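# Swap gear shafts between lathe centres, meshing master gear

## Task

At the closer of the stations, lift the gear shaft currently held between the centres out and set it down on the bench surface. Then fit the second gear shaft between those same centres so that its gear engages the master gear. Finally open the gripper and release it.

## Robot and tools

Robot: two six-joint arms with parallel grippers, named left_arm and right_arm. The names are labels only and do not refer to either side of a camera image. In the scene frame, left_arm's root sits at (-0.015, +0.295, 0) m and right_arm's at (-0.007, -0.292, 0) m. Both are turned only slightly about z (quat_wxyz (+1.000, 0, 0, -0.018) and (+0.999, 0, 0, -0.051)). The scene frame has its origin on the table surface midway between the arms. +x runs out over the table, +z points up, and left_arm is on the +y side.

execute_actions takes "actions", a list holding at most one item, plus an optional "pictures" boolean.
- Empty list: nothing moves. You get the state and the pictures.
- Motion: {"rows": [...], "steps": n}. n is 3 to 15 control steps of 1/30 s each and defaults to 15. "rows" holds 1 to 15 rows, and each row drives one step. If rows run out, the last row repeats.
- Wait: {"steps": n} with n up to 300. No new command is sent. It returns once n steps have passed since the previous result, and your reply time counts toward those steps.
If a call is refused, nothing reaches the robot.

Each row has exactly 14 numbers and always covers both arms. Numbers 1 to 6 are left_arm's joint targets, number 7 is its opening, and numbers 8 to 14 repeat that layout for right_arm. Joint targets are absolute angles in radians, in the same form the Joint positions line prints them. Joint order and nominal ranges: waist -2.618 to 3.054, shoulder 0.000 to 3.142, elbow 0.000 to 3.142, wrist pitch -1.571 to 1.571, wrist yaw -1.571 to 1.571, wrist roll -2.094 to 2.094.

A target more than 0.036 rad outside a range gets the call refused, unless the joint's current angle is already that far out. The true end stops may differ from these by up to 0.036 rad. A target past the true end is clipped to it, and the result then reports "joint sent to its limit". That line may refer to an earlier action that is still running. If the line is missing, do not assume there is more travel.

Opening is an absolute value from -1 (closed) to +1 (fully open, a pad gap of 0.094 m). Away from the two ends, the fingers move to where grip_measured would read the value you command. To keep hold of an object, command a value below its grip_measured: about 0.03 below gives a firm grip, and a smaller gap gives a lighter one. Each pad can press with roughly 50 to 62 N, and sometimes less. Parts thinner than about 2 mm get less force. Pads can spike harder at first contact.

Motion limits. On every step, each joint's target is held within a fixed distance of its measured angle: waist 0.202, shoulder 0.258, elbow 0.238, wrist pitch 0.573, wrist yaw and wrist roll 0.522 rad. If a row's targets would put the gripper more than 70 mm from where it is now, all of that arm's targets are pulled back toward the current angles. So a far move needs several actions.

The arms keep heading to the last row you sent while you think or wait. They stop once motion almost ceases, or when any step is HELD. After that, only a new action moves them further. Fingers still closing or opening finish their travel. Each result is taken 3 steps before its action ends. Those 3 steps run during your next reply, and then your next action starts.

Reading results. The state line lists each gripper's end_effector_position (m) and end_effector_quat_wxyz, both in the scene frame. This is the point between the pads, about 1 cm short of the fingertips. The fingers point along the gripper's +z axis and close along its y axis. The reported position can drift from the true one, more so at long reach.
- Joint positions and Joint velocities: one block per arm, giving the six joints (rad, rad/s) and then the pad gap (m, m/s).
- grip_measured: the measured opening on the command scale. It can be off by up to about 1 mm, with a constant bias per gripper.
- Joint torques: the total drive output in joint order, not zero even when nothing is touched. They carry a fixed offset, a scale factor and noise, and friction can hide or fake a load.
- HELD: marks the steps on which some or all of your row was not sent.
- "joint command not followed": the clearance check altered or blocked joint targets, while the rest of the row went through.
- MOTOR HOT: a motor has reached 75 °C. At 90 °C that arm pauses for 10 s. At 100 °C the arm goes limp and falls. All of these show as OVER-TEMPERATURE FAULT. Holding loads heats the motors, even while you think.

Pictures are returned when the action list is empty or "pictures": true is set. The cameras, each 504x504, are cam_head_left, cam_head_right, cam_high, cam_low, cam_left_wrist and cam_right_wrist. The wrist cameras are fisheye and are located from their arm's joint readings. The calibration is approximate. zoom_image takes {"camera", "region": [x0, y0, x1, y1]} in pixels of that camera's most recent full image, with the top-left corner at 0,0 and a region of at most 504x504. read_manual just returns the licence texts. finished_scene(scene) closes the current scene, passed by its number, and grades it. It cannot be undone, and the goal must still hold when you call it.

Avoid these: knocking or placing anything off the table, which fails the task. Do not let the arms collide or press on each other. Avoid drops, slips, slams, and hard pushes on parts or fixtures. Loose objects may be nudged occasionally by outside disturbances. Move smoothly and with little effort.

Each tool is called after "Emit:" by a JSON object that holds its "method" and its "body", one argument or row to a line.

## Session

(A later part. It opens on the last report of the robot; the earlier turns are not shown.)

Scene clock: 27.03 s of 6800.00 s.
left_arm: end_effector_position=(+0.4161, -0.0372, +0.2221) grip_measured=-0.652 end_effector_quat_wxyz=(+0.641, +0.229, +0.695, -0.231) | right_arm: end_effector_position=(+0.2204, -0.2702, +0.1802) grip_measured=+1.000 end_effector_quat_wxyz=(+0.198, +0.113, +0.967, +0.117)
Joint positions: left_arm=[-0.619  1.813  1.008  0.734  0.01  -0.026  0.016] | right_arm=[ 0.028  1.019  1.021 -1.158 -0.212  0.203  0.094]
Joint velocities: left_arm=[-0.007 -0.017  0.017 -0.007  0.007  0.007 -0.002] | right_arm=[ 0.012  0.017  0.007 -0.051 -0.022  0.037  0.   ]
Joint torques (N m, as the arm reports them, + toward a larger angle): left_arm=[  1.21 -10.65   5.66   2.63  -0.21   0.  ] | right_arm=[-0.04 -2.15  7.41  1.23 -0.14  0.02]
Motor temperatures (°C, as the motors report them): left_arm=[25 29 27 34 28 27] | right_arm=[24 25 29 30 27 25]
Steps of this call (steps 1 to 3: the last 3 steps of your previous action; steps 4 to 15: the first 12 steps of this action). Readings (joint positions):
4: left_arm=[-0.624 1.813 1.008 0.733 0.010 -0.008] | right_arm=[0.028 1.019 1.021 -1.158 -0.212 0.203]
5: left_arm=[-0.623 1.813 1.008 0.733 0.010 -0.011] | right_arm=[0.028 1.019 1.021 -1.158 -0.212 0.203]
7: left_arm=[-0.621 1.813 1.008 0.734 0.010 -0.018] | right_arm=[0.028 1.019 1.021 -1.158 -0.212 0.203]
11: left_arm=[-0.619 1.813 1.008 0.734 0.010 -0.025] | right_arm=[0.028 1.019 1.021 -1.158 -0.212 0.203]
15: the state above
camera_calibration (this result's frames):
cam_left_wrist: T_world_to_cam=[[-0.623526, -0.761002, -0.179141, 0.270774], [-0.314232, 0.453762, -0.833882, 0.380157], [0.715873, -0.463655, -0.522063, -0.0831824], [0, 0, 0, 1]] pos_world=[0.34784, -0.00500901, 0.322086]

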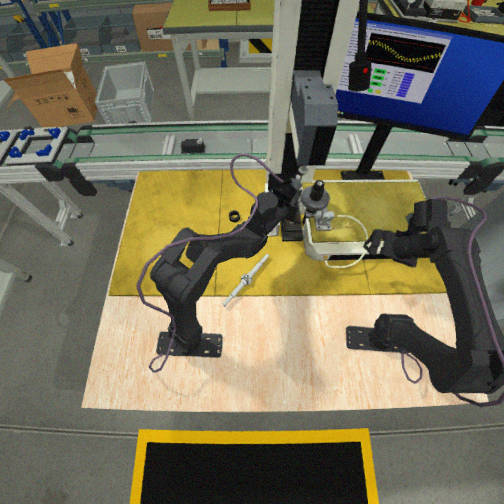

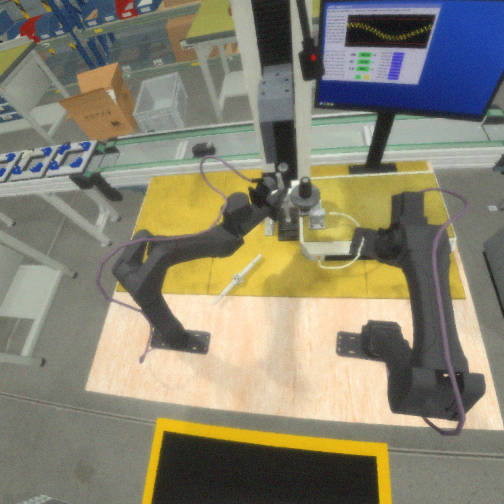

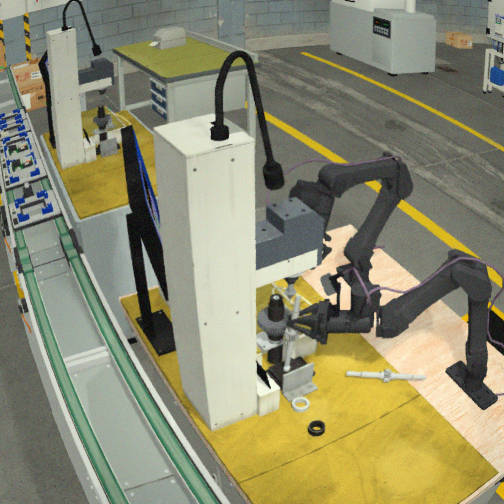

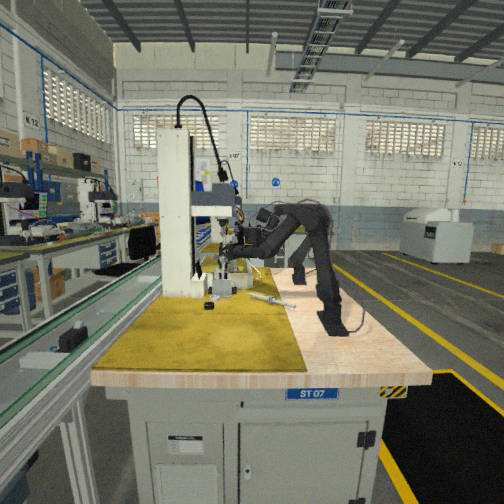

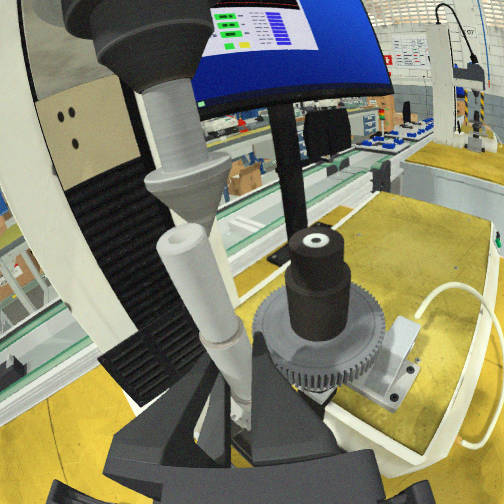

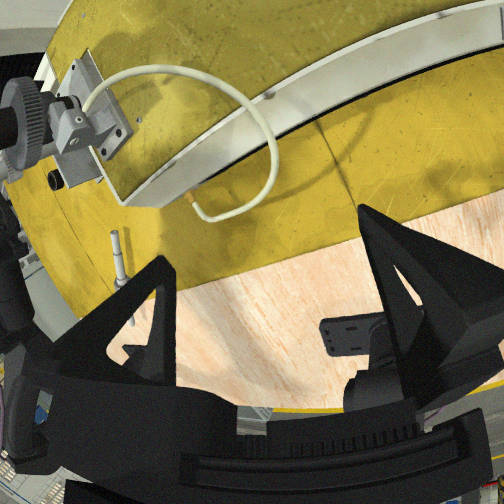

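Emit:
{"method": "execute_actions", "body": {
  "actions": [
    {"rows":[[-0.635,1.82,1.0,0.78,0.01,-0.005,-0.9,0.028,1.019,1.021,-1.158,-0.212,0.203,1]],"steps":8}
  ]
}}

Emit:
{"method": "execute_actions", "body": {
  "actions": [
    {"rows":[[-0.621,1.85,1.14,0.58,0.01,-0.012,-0.9,0.028,1.019,1.021,-1.158,-0.212,0.203,1]]}
  ],
  "pictures": true
}}

Scene clock: 27.30 s of 6800.00 s.
left_arm: end_effector_position=(+0.4147, -0.0390, +0.2221) grip_measured=-0.652 end_effector_quat_wxyz=(+0.642, +0.234, +0.693, -0.229) | right_arm: end_effector_position=(+0.2204, -0.2702, +0.1802) grip_measured=+1.000 end_effector_quat_wxyz=(+0.198, +0.113, +0.967, +0.117)
Joint positions: left_arm=[-0.623  1.813  1.008  0.734  0.01  -0.016  0.016] | right_arm=[ 0.028  1.019  1.021 -1.158 -0.212  0.203  0.094]
Joint velocities: left_arm=[-0.002 -0.002 -0.002  0.051 -0.007 -0.022 -0.   ] | right_arm=[-0.002  0.017 -0.002 -0.022  0.007 -0.007  0.   ]
Joint torques (N m, as the arm reports them, + toward a larger angle): left_arm=[ -1.03 -10.65   5.65   2.63   0.     0.05] | right_arm=[-0.02 -2.13  7.44  1.24 -0.14  0.01]
Motor temperatures (°C, as the motors report them): left_arm=[25 29 27 34 28 27] | right_arm=[24 25 29 30 27 25]
Steps of this call (steps 1 to 3: the last 3 steps of your previous action; steps 4 to 8: the first 5 steps of this action). Readings (joint positions):
4: left_arm=[-0.620 1.813 1.008 0.734 0.010 -0.026] | right_arm=[0.028 1.019 1.021 -1.158 -0.212 0.203]
5: left_arm=[-0.620 1.813 1.008 0.734 0.010 -0.024] | right_arm=[0.028 1.019 1.021 -1.158 -0.212 0.203]
7: left_arm=[-0.623 1.813 1.008 0.734 0.010 -0.018] | right_arm=[0.028 1.019 1.021 -1.158 -0.212 0.203]
8: the state above

Scene clock: 27.80 s of 6800.00 s.
left_arm: end_effector_position=(+0.4218, -0.0430, +0.2203) grip_measured=-0.655 end_effector_quat_wxyz=(+0.620, +0.239, +0.714, -0.220) | right_arm: end_effector_position=(+0.2204, -0.2702, +0.1802) grip_measured=+1.000 end_effector_quat_wxyz=(+0.198, +0.113, +0.967, +0.117)
Joint positions: left_arm=[-0.622  1.818  1.078  0.606  0.007 -0.016  0.016] | right_arm=[ 0.028  1.019  1.021 -1.158 -0.212  0.203  0.094]
Joint velocities: left_arm=[-0.002  0.002 -0.007 -0.066  0.007 -0.022 -0.001] | right_arm=[-0.012  0.012  0.012 -0.037 -0.081 -0.037  0.   ]
Joint torques (N m, as the arm reports them, + toward a larger angle): left_arm=[ 0.04 -8.75 10.34  1.85  0.02  0.05] | right_arm=[-0.03 -2.13  7.44  1.24 -0.14  0.02]
Motor temperatures (°C, as the motors report them): left_arm=[25 29 27 34 28 27] | right_arm=[24 25 29 30 27 25]
Steps of this call (steps 1 to 3: the last 3 steps of your previous action; steps 4 to 15: the first 12 steps of this action). Readings (joint positions):
4: left_arm=[-0.623 1.815 1.021 0.714 0.010 -0.014] | right_arm=[0.028 1.019 1.021 -1.158 -0.212 0.203]
5: left_arm=[-0.623 1.818 1.045 0.675 0.009 -0.013] | right_arm=[0.028 1.019 1.021 -1.158 -0.212 0.203]
7: left_arm=[-0.622 1.818 1.064 0.634 0.008 -0.015] | right_arm=[0.028 1.019 1.021 -1.158 -0.212 0.203]
11: left_arm=[-0.622 1.818 1.075 0.610 0.007 -0.016] | right_arm=[0.028 1.019 1.021 -1.158 -0.212 0.203]
15: the state above
camera_calibration (this result's frames):
cam_left_wrist: T_world_to_cam=[[-0.632293, -0.751859, -0.186853, 0.275372], [-0.349331, 0.491964, -0.797458, 0.391493], [0.691501, -0.438953, -0.573713, -0.0681772], [0, 0, 0, 1]] pos_world=[0.358021, -0.0154861, 0.324539]

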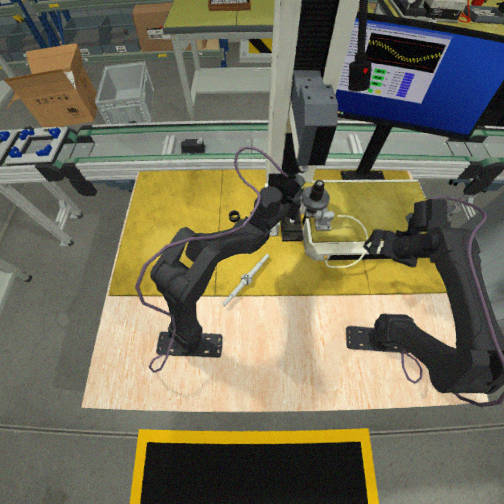

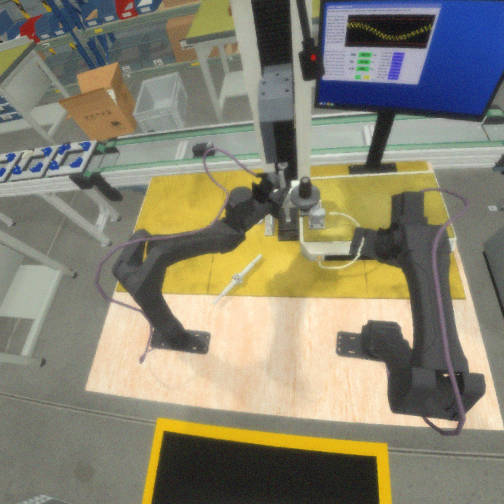

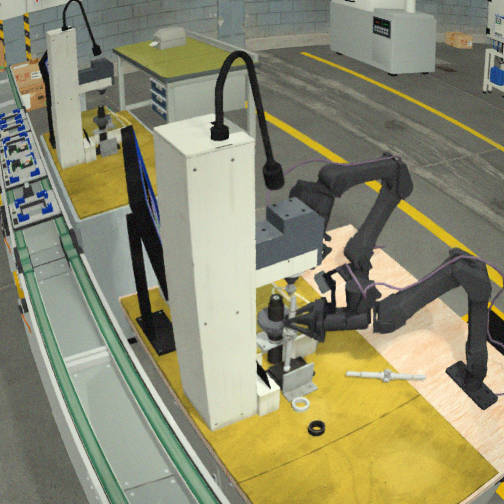

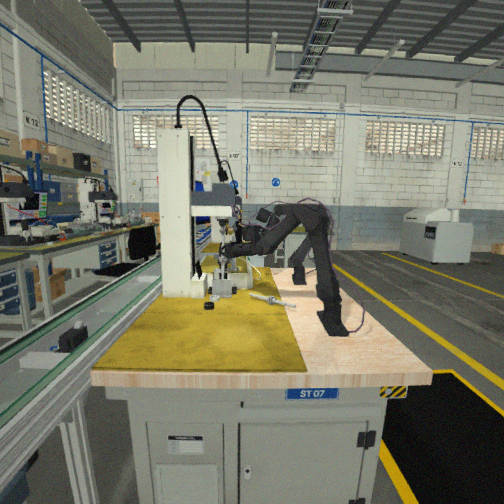

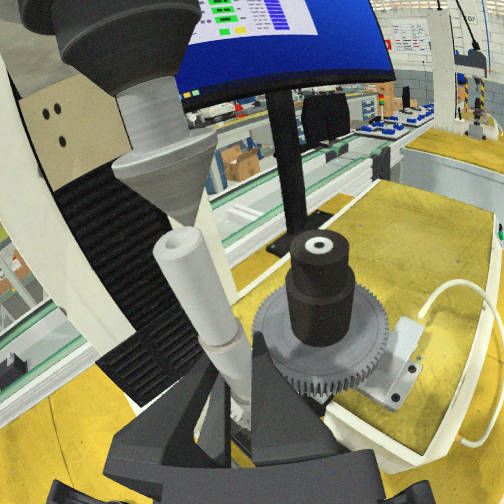

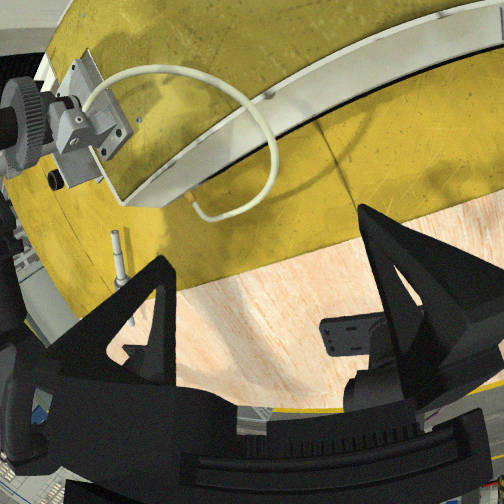

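Nearly over the rim.

Emit:
{"method": "execute_actions", "body": {
  "actions": [
    {"rows":[[-0.626,1.865,1.155,0.58,0.015,-0.005,-0.9,0.028,1.019,1.021,-1.158,-0.212,0.203,1]]}
  ],
  "pictures": true
}}

Scene clock: 28.30 s of 6800.00 s.
left_arm: end_effector_position=(+0.4226, -0.0436, +0.2204) grip_measured=-0.655 end_effector_quat_wxyz=(+0.617, +0.240, +0.717, -0.219) | right_arm: end_effector_position=(+0.2204, -0.2702, +0.1802) grip_measured=+1.000 end_effector_quat_wxyz=(+0.198, +0.113, +0.967, +0.117)
Joint positions: left_arm=[-0.622  1.818  1.089  0.585  0.007 -0.016  0.016] | right_arm=[ 0.028  1.019  1.021 -1.158 -0.212  0.203  0.094]
Joint velocities: left_arm=[-0.002 -0.007 -0.027 -0.022 -0.037  0.037 -0.001] | right_arm=[ 0.027 -0.002 -0.007 -0.095 -0.007 -0.037  0.   ]
Joint torques (N m, as the arm reports them, + toward a larger angle): left_arm=[-0.41 -7.48 10.68  2.09  0.08  0.13] | right_arm=[-0.03 -2.15  7.45  1.24 -0.14  0.01]
Motor temperatures (°C, as the motors report them): left_arm=[25 29 27 34 28 27] | right_arm=[24 25 29 30 27 25]
Steps of this call (steps 1 to 3: the last 3 steps of your previous action; steps 4 to 15: the first 12 steps of this action). Readings (joint positions):
4: left_arm=[-0.622 1.818 1.080 0.603 0.007 -0.016] | right_arm=[0.028 1.019 1.021 -1.158 -0.212 0.203]
5: left_arm=[-0.622 1.818 1.083 0.598 0.007 -0.016] | right_arm=[0.028 1.019 1.021 -1.158 -0.212 0.203]
7: left_arm=[-0.622 1.818 1.086 0.591 0.007 -0.016] | right_arm=[0.028 1.019 1.021 -1.158 -0.212 0.203]
11: left_arm=[-0.622 1.818 1.088 0.586 0.007 -0.016] | right_arm=[0.028 1.019 1.021 -1.158 -0.212 0.203]
15: the state above
camera_calibration (this result's frames):
cam_left_wrist: T_world_to_cam=[[-0.633702, -0.750771, -0.186452, 0.275988], [-0.355332, 0.496594, -0.791918, 0.393669], [0.68714, -0.435588, -0.581465, -0.0652272], [0, 0, 0, 1]] pos_world=[0.359597, -0.0167024, 0.325285]

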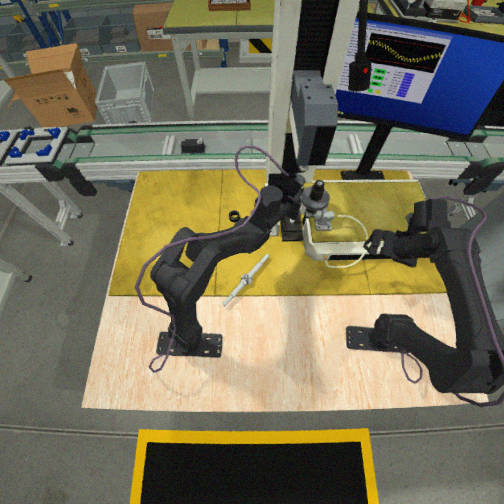

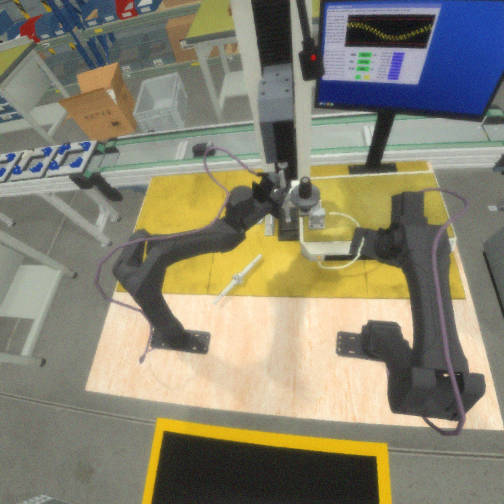

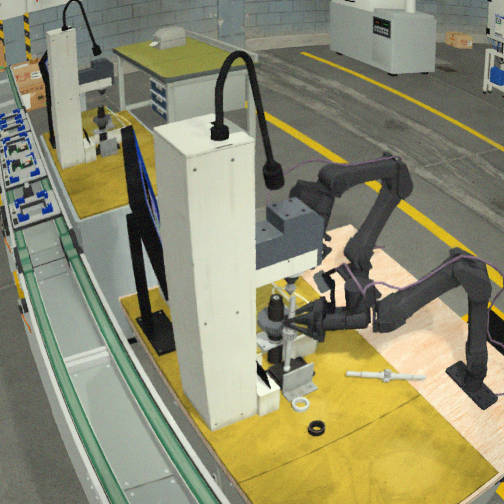

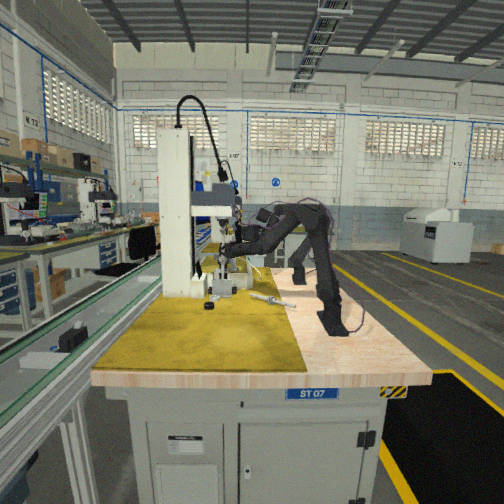

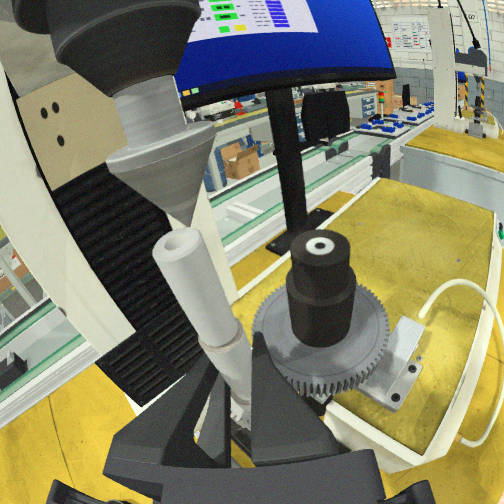

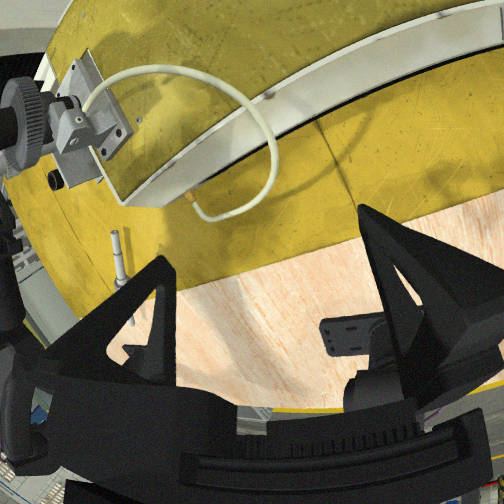

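Emit:
{"method": "execute_actions", "body": {
  "actions": [
    {"rows":[[-0.626,1.875,1.165,0.58,0.015,-0.005,-0.9,0.028,1.019,1.021,-1.158,-0.212,0.203,1]]}
  ],
  "pictures": true
}}

Scene clock: 28.80 s of 6800.00 s.
left_arm: end_effector_position=(+0.4226, -0.0436, +0.2204) grip_measured=-0.655 end_effector_quat_wxyz=(+0.617, +0.240, +0.717, -0.219) | right_arm: end_effector_position=(+0.2204, -0.2702, +0.1802) grip_measured=+1.000 end_effector_quat_wxyz=(+0.198, +0.113, +0.967, +0.117)
Joint positions: left_arm=[-0.622  1.818  1.089  0.585  0.007 -0.016  0.016] | right_arm=[ 0.028  1.019  1.021 -1.158 -0.212  0.203  0.094]
Joint velocities: left_arm=[0.012 0.002 0.007 0.037 0.095 0.007 0.001] | right_arm=[-0.002 -0.002 -0.002  0.022 -0.051  0.051  0.   ]
Joint torques (N m, as the arm reports them, + toward a larger angle): left_arm=[-0.4  -6.59 11.36  2.09  0.07  0.13] | right_arm=[-0.02 -2.13  7.43  1.24 -0.14  0.01]
Motor temperatures (°C, as the motors report them): left_arm=[25 29 27 34 28 27] | right_arm=[24 25 29 30 27 25]
Steps of this call (steps 1 to 3: the last 3 steps of your previous action; steps 4 to 15: the first 12 steps of this action). Readings (joint positions):
4: left_arm=[-0.622 1.818 1.089 0.585 0.007 -0.016] | right_arm=[0.028 1.019 1.021 -1.158 -0.212 0.203]
5: left_arm=[-0.622 1.818 1.089 0.585 0.007 -0.016] | right_arm=[0.028 1.019 1.021 -1.158 -0.212 0.203]
7: left_arm=[-0.622 1.818 1.089 0.585 0.007 -0.016] | right_arm=[0.028 1.019 1.021 -1.158 -0.212 0.203]
11: left_arm=[-0.622 1.818 1.089 0.585 0.007 -0.016] | right_arm=[0.028 1.019 1.021 -1.158 -0.212 0.203]
15: the state above
camera_calibration (this result's frames):
cam_left_wrist: T_world_to_cam=[[-0.633702, -0.750771, -0.186452, 0.275988], [-0.355332, 0.496594, -0.791918, 0.393669], [0.68714, -0.435588, -0.581465, -0.0652272], [0, 0, 0, 1]] pos_world=[0.359597, -0.0167024, 0.325285]

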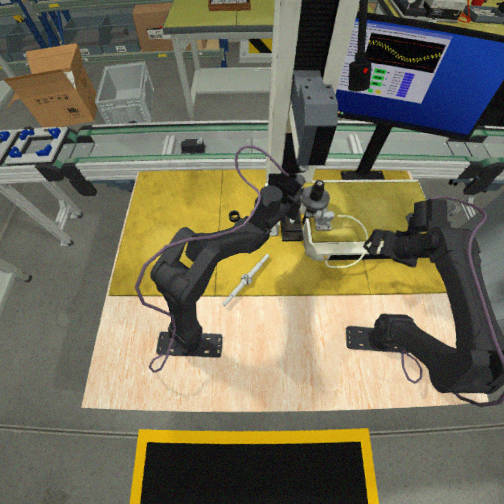

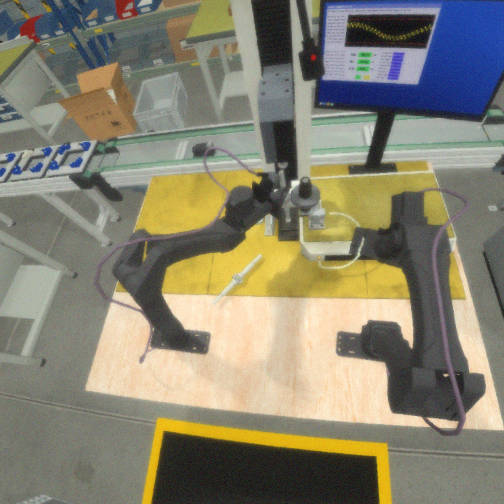

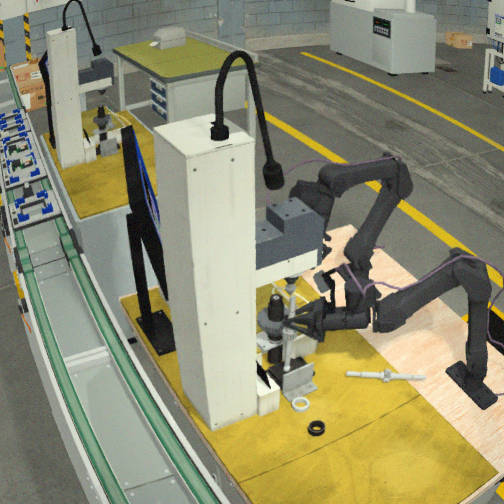

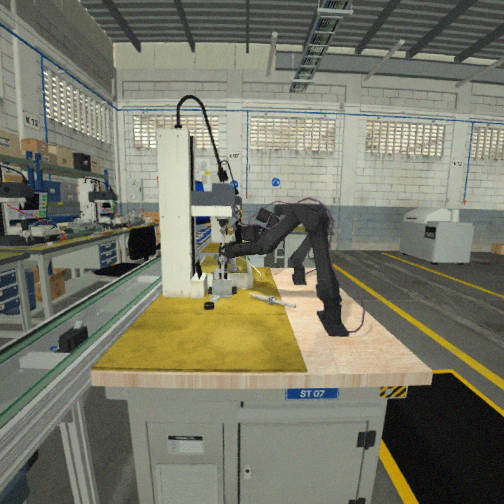

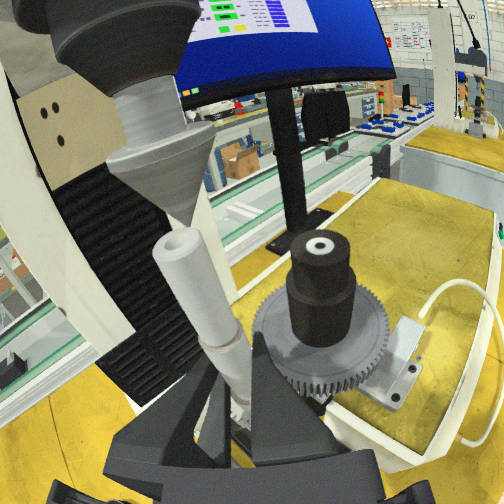

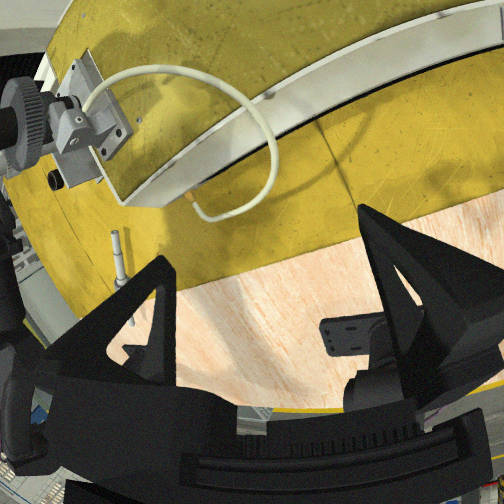

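Emit:
{"method": "execute_actions", "body": {
  "actions": [
    {"rows":[[-0.626,1.9,1.19,0.58,0.015,-0.005,-0.9,0.028,1.019,1.021,-1.158,-0.212,0.203,1]],"steps":15}
  ],
  "pictures": true
}}

Scene clock: 30.93 s of 6800.00 s.
left_arm: end_effector_position=(+0.4375, -0.0512, +0.2213) grip_measured=-0.655 end_effector_quat_wxyz=(+0.619, +0.232, +0.718, -0.218) | right_arm: end_effector_position=(+0.2204, -0.2702, +0.1802) grip_measured=+1.000 end_effector_quat_wxyz=(+0.198, +0.113, +0.967, +0.117)
Joint positions: left_arm=[-0.62   1.874  1.162  0.572 -0.003 -0.026  0.016] | right_arm=[ 0.028  1.019  1.021 -1.158 -0.212  0.203  0.094]
Joint velocities: left_arm=[-0.002  0.007 -0.012 -0.066  0.022  0.007 -0.   ] | right_arm=[-0.017  0.007 -0.017 -0.022 -0.11  -0.081  0.   ]
Joint torques (N m, as the arm reports them, + toward a larger angle): left_arm=[ -0.6  -10.06   8.17   2.23   0.17   0.22] | right_arm=[-0.03 -2.15  7.43  1.25 -0.14  0.02]
Motor temperatures (°C, as the motors report them): left_arm=[25 29 27 34 28 27] | right_arm=[24 25 29 30 27 25]
Steps of this call (steps 1 to 3: the last 3 steps of your previous action; steps 4 to 15: the robot went on to your last target; steps 16 to 52: nothing new was sent; steps 53 to 64: the first 12 steps of this action). Readings (joint positions):
53: left_arm=[-0.622 1.818 1.093 0.581 0.006 -0.016] | right_arm=[0.028 1.019 1.021 -1.158 -0.212 0.203]
54: left_arm=[-0.621 1.825 1.106 0.571 0.003 -0.018] | right_arm=[0.028 1.019 1.021 -1.158 -0.212 0.203]
56: left_arm=[-0.621 1.854 1.140 0.569 0.002 -0.019] | right_arm=[0.028 1.019 1.021 -1.158 -0.212 0.203]
60: left_arm=[-0.620 1.874 1.162 0.572 -0.003 -0.026] | right_arm=[0.028 1.019 1.021 -1.158 -0.212 0.203]
64: the state above
camera_calibration (this result's frames):
cam_left_wrist: T_world_to_cam=[[-0.623822, -0.760948, -0.178338, 0.273245], [-0.363405, 0.484421, -0.795785, 0.407243], [0.691941, -0.431619, -0.578725, -0.0807333], [0, 0, 0, 1]] pos_world=[0.374313, -0.024198, 0.326085]

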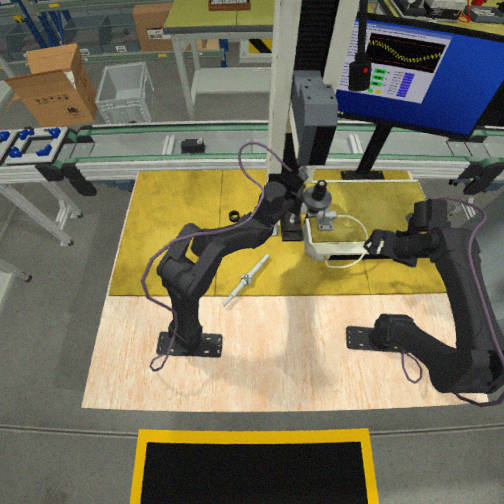

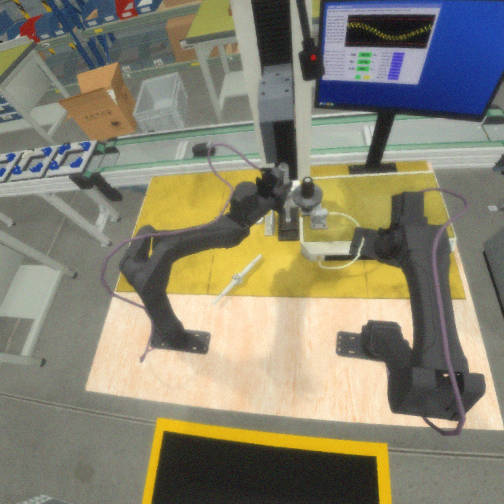

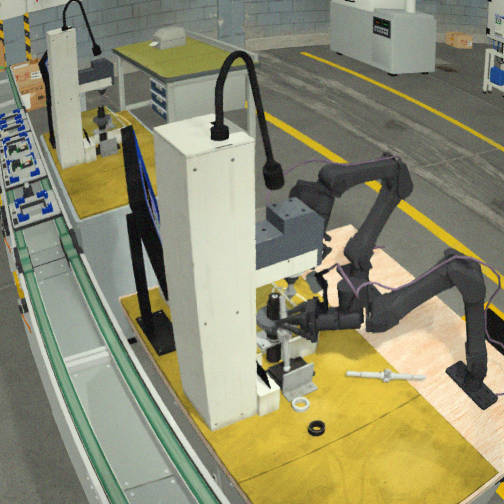

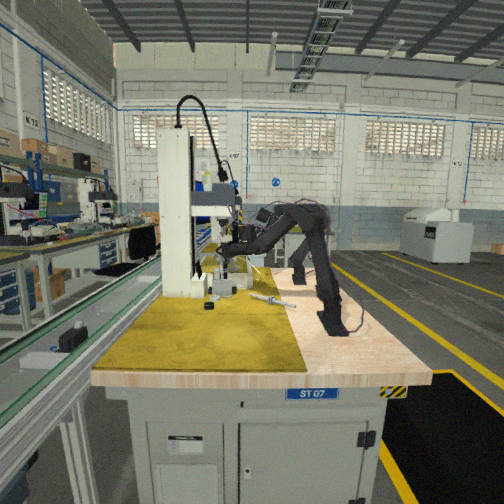

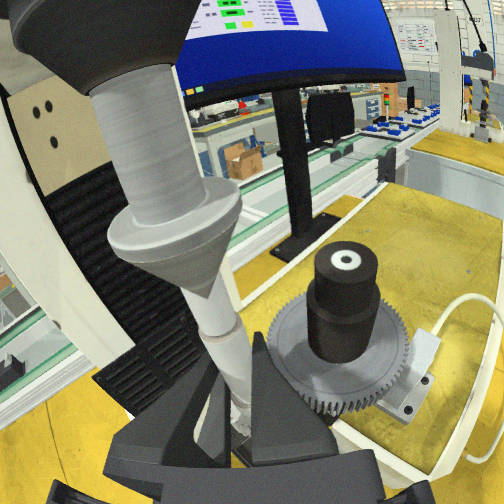

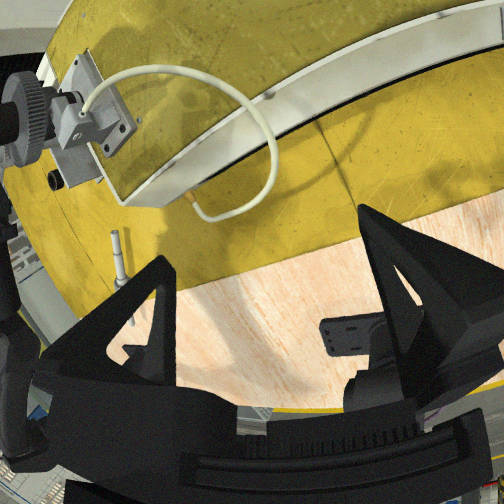

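Emit:
{"method": "execute_actions", "body": {
  "actions": [
    {"rows":[[-0.632,1.82,1.10,0.58,0.015,-0.005,-0.9,0.028,1.019,1.021,-1.158,-0.212,0.203,1]],"steps":15}
  ],
  "pictures": true
}}

Scene clock: 31.43 s of 6800.00 s.
left_arm: end_effector_position=(+0.4336, -0.0436, +0.2212) grip_measured=-0.655 end_effector_quat_wxyz=(+0.621, +0.219, +0.720, -0.220) | right_arm: end_effector_position=(+0.2204, -0.2702, +0.1802) grip_measured=+1.000 end_effector_quat_wxyz=(+0.198, +0.113, +0.967, +0.117)
Joint positions: left_arm=[-0.617  1.85   1.122  0.594 -0.017 -0.047  0.016] | right_arm=[ 0.028  1.019  1.021 -1.158 -0.212  0.203  0.094]
Joint velocities: left_arm=[-0.017 -0.007  0.002  0.037  0.037  0.037 -0.   ] | right_arm=[-0.012 -0.022 -0.002 -0.051  0.022 -0.066  0.   ]
Joint torques (N m, as the arm reports them, + toward a larger angle): left_arm=[ -1.35 -14.6    4.94   1.98   0.31   0.45] | right_arm=[-0.02 -2.14  7.43  1.24 -0.14  0.01]
Motor temperatures (°C, as the motors report them): left_arm=[25 29 27 34 28 27] | right_arm=[24 25 30 30 27 25]
Steps of this call (steps 1 to 3: the last 3 steps of your previous action; steps 4 to 15: the first 12 steps of this action). Readings (joint positions):
4: left_arm=[-0.620 1.870 1.156 0.575 -0.003 -0.026] | right_arm=[0.028 1.019 1.021 -1.158 -0.212 0.203]
5: left_arm=[-0.620 1.861 1.142 0.579 -0.003 -0.026] | right_arm=[0.028 1.019 1.021 -1.158 -0.212 0.203]
7: left_arm=[-0.617 1.853 1.129 0.587 -0.011 -0.037] | right_arm=[0.028 1.019 1.021 -1.158 -0.212 0.203]
11: left_arm=[-0.617 1.850 1.123 0.594 -0.017 -0.046] | right_arm=[0.028 1.019 1.021 -1.158 -0.212 0.203]
15: the state above
camera_calibration (this result's frames):
cam_left_wrist: T_world_to_cam=[[-0.610767, -0.775364, -0.160547, 0.266355], [-0.376669, 0.462859, -0.802423, 0.408272], [0.69648, -0.42962, -0.574754, -0.0775826], [0, 0, 0, 1]] pos_world=[0.370499, -0.015781, 0.325778]

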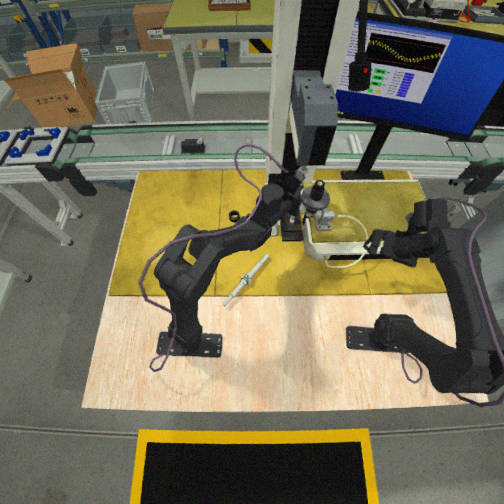

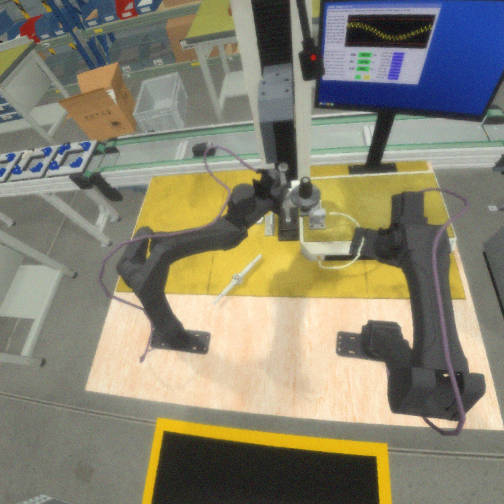

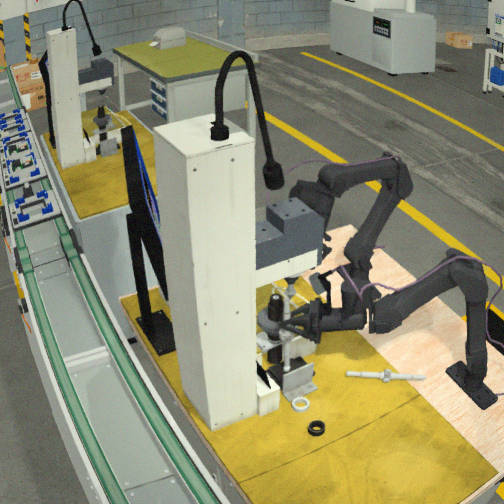

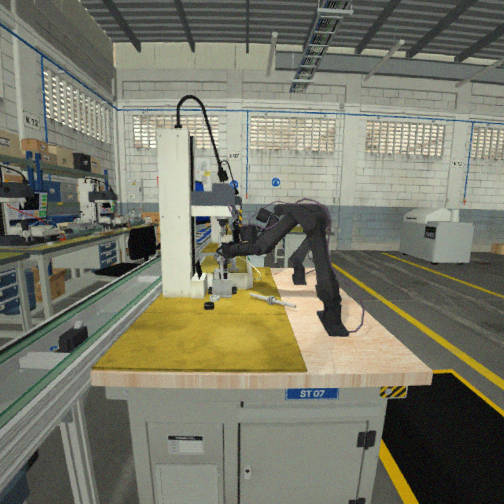

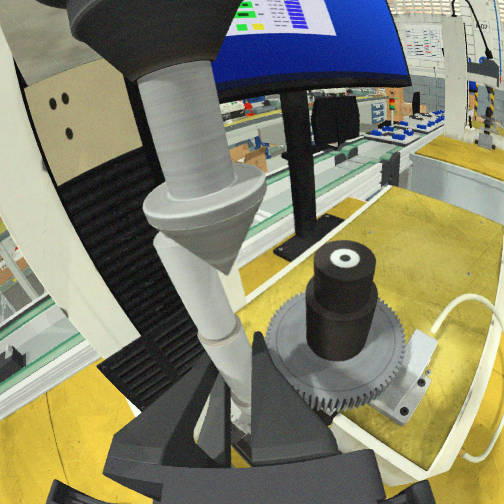

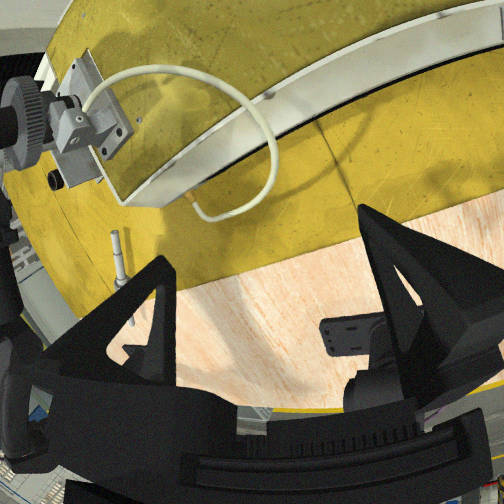

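Emit:
{"method": "execute_actions", "body": {
  "actions": [
    {"rows":[[-0.62,1.815,1.10,0.58,0.0,-0.03,-0.9,0.028,1.019,1.021,-1.158,-0.212,0.203,1]],"steps":15}
  ]
}}

Emit:
{"method": "execute_actions", "body": {
  "actions": [
    {"rows":[[-0.69,1.825,1.11,0.58,0.2,0.1,-0.9,0.028,1.019,1.021,-1.158,-0.212,0.203,1]],"steps":15}
  ],
  "pictures": true
}}

Scene clock: 31.93 s of 6800.00 s.
left_arm: end_effector_position=(+0.4337, -0.0431, +0.2210) grip_measured=-0.655 end_effector_quat_wxyz=(+0.621, +0.216, +0.721, -0.221) | right_arm: end_effector_position=(+0.2204, -0.2702, +0.1802) grip_measured=+1.000 end_effector_quat_wxyz=(+0.198, +0.113, +0.967, +0.117)
Joint positions: left_arm=[-0.617  1.85   1.121  0.597 -0.018 -0.053  0.016] | right_arm=[ 0.028  1.019  1.021 -1.158 -0.212  0.203  0.094]
Joint velocities: left_arm=[-0.002  0.002 -0.027 -0.007  0.022  0.007 -0.001] | right_arm=[-0.012 -0.022  0.002  0.007 -0.022  0.051  0.   ]
Joint torques (N m, as the arm reports them, + toward a larger angle): left_arm=[ -0.31 -15.05   4.98   1.97   0.17   0.25] | right_arm=[-0.01 -2.13  7.44  1.24 -0.14  0.01]
Motor temperatures (°C, as the motors report them): left_arm=[25 29 27 34 28 27] | right_arm=[24 25 30 30 27 25]
Steps of this call (steps 1 to 3: the last 3 steps of your previous action; steps 4 to 15: the first 12 steps of this action). Readings (joint positions):
4: left_arm=[-0.617 1.850 1.122 0.594 -0.017 -0.050] | right_arm=[0.028 1.019 1.021 -1.158 -0.212 0.203]
5: left_arm=[-0.617 1.850 1.122 0.595 -0.017 -0.052] | right_arm=[0.028 1.019 1.021 -1.158 -0.212 0.203]
7: left_arm=[-0.617 1.850 1.121 0.596 -0.018 -0.053] | right_arm=[0.028 1.019 1.021 -1.158 -0.212 0.203]
11: left_arm=[-0.617 1.850 1.121 0.596 -0.018 -0.053] | right_arm=[0.028 1.019 1.021 -1.158 -0.212 0.203]
15: the state above

Scene clock: 32.43 s of 6800.00 s.
left_arm: end_effector_position=(+0.4317, -0.0459, +0.2213) grip_measured=-0.655 end_effector_quat_wxyz=(+0.622, +0.231, +0.716, -0.217) | right_arm: end_effector_position=(+0.2204, -0.2702, +0.1802) grip_measured=+1.000 end_effector_quat_wxyz=(+0.198, +0.113, +0.967, +0.117)
Joint positions: left_arm=[-0.619  1.85   1.121  0.598 -0.006 -0.024  0.016] | right_arm=[ 0.028  1.019  1.021 -1.158 -0.212  0.203  0.094]
Joint velocities: left_arm=[-0.002 -0.022 -0.017 -0.022 -0.081 -0.037 -0.   ] | right_arm=[ 0.007 -0.012  0.002  0.007 -0.007 -0.051  0.   ]
Joint torques (N m, as the arm reports them, + toward a larger angle): left_arm=[ -6.33 -14.19   5.64   1.96   2.09   1.21] | right_arm=[-0.02 -2.16  7.44  1.24 -0.14  0.02]
Motor temperatures (°C, as the motors report them): left_arm=[25 29 27 34 28 27] | right_arm=[24 25 30 30 27 25]
Steps of this call (steps 1 to 3: the last 3 steps of your previous action; steps 4 to 15: the first 12 steps of this action). Readings (joint positions):
4: left_arm=[-0.619 1.850 1.121 0.597 -0.009 -0.040] | right_arm=[0.028 1.019 1.021 -1.158 -0.212 0.203]
5: left_arm=[-0.619 1.850 1.121 0.598 -0.006 -0.031] | right_arm=[0.028 1.019 1.021 -1.158 -0.212 0.203]
7: left_arm=[-0.619 1.850 1.121 0.598 -0.006 -0.026] | right_arm=[0.028 1.019 1.021 -1.158 -0.212 0.203]
11: left_arm=[-0.619 1.850 1.121 0.598 -0.006 -0.024] | right_arm=[0.028 1.019 1.021 -1.158 -0.212 0.203]
15: the state above
camera_calibration (this result's frames):
cam_left_wrist: T_world_to_cam=[[-0.620268, -0.763181, -0.181169, 0.272662], [-0.358134, 0.481031, -0.800218, 0.401078], [0.697859, -0.431467, -0.57169, -0.0785485], [0, 0, 0, 1]] pos_world=[0.367579, -0.0187317, 0.325442]

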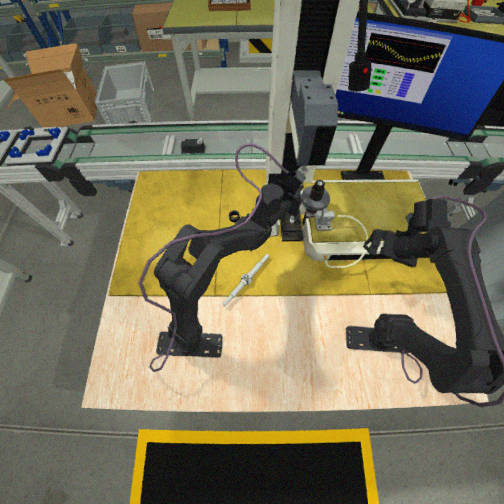

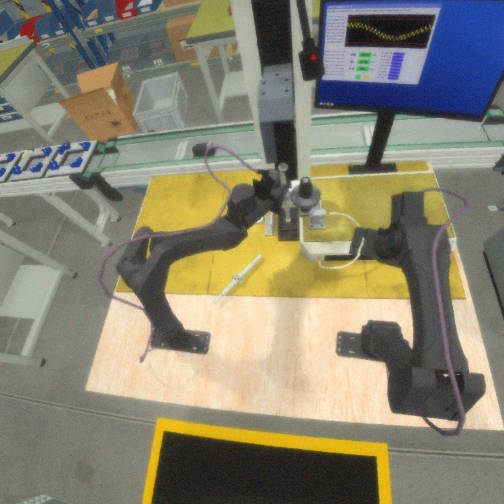

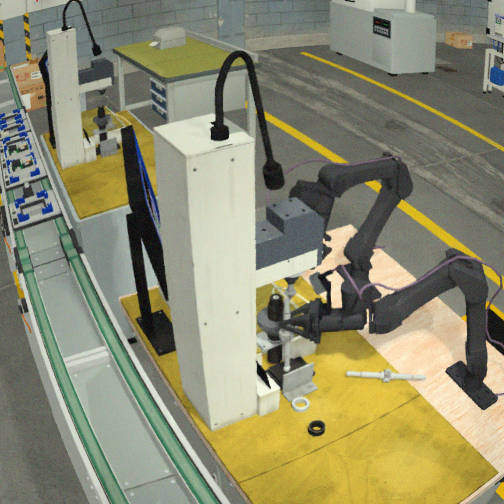

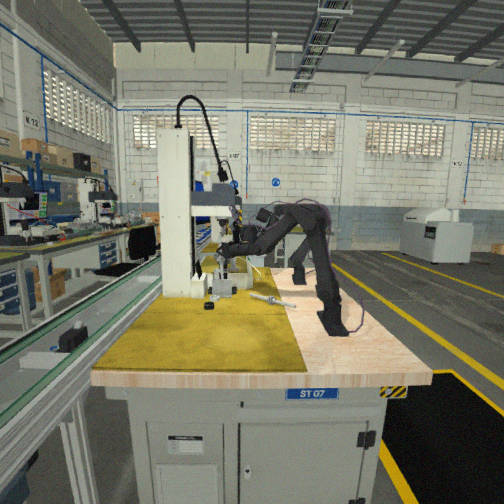

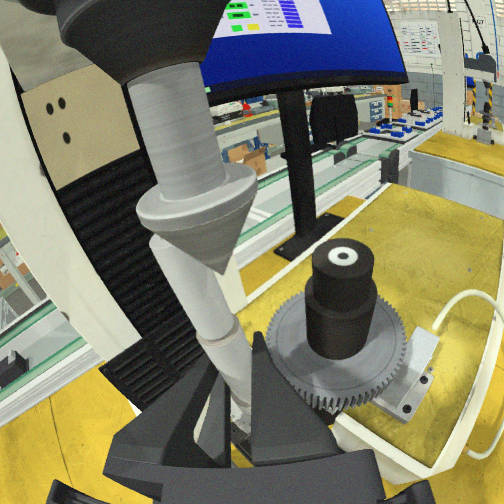

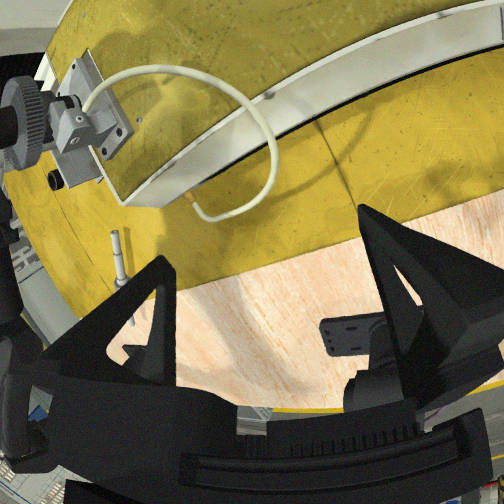

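Now pull back while pressed against the gear.

Emit:
{"method": "execute_actions", "body": {
  "actions": [
    {"rows":[[-0.69,1.80,1.075,0.6,0.2,0.1,-0.9,0.028,1.019,1.021,-1.158,-0.212,0.203,1]],"steps":15}
  ],
  "pictures": true
}}

Scene clock: 32.93 s of 6800.00 s.
left_arm: end_effector_position=(+0.4311, -0.0445, +0.2211) grip_measured=-0.654 end_effector_quat_wxyz=(+0.626, +0.230, +0.712, -0.219) | right_arm: end_effector_position=(+0.2204, -0.2702, +0.1802) grip_measured=+1.000 end_effector_quat_wxyz=(+0.198, +0.113, +0.967, +0.117)
Joint positions: left_arm=[-0.618  1.85   1.107  0.623 -0.005 -0.024  0.016] | right_arm=[ 0.028  1.019  1.021 -1.158 -0.212  0.203  0.094]
Joint velocities: left_arm=[-0.012 -0.007  0.002  0.081  0.095 -0.081 -0.001] | right_arm=[ 0.012 -0.002 -0.002 -0.066 -0.007  0.037  0.   ]
Joint torques (N m, as the arm reports them, + toward a larger angle): left_arm=[ -6.47 -16.33   4.26   1.88   2.06   1.21] | right_arm=[-0.03 -2.14  7.43  1.24 -0.14  0.02]
Motor temperatures (°C, as the motors report them): left_arm=[25 29 27 34 28 27] | right_arm=[24 25 30 30 27 25]
Steps of this call (steps 1 to 3: the last 3 steps of your previous action; steps 4 to 15: the first 12 steps of this action). Readings (joint positions):
4: left_arm=[-0.619 1.850 1.119 0.600 -0.006 -0.024] | right_arm=[0.028 1.019 1.021 -1.158 -0.212 0.203]
5: left_arm=[-0.619 1.850 1.116 0.606 -0.006 -0.024] | right_arm=[0.028 1.019 1.021 -1.158 -0.212 0.203]
7: left_arm=[-0.618 1.850 1.112 0.614 -0.005 -0.024] | right_arm=[0.028 1.019 1.021 -1.158 -0.212 0.203]
11: left_arm=[-0.618 1.850 1.108 0.621 -0.005 -0.024] | right_arm=[0.028 1.019 1.021 -1.158 -0.212 0.203]
15: the state above
camera_calibration (this result's frames):
cam_left_wrist: T_world_to_cam=[[-0.618045, -0.764933, -0.181381, 0.272303], [-0.351249, 0.475104, -0.806784, 0.398255], [0.70331, -0.434918, -0.562318, -0.0822567], [0, 0, 0, 1]] pos_world=[0.366034, -0.0166938, 0.324442]

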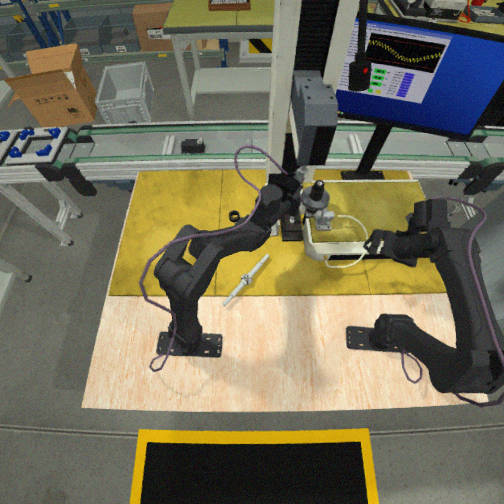

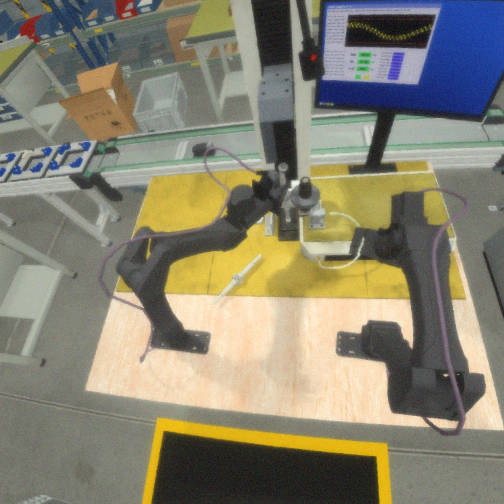

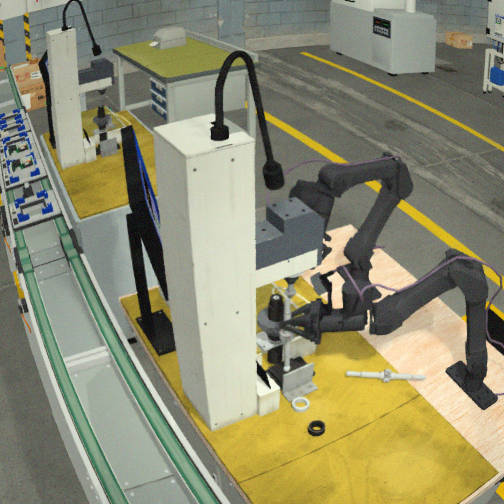

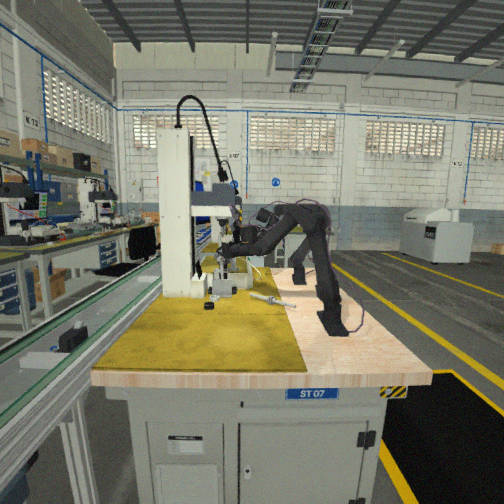

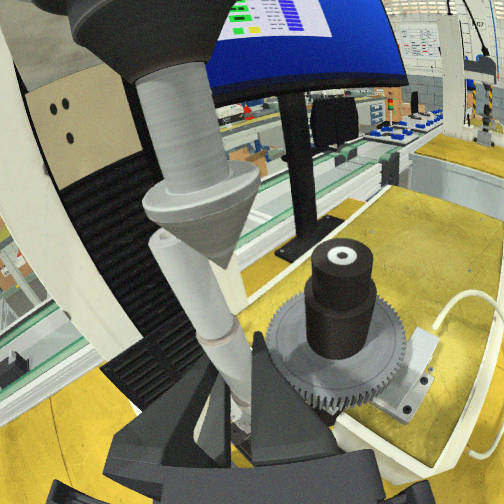

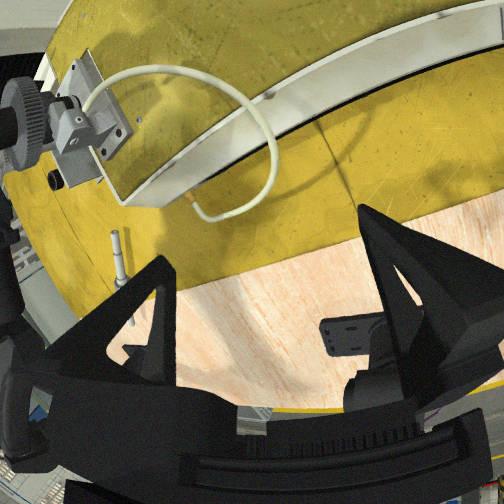

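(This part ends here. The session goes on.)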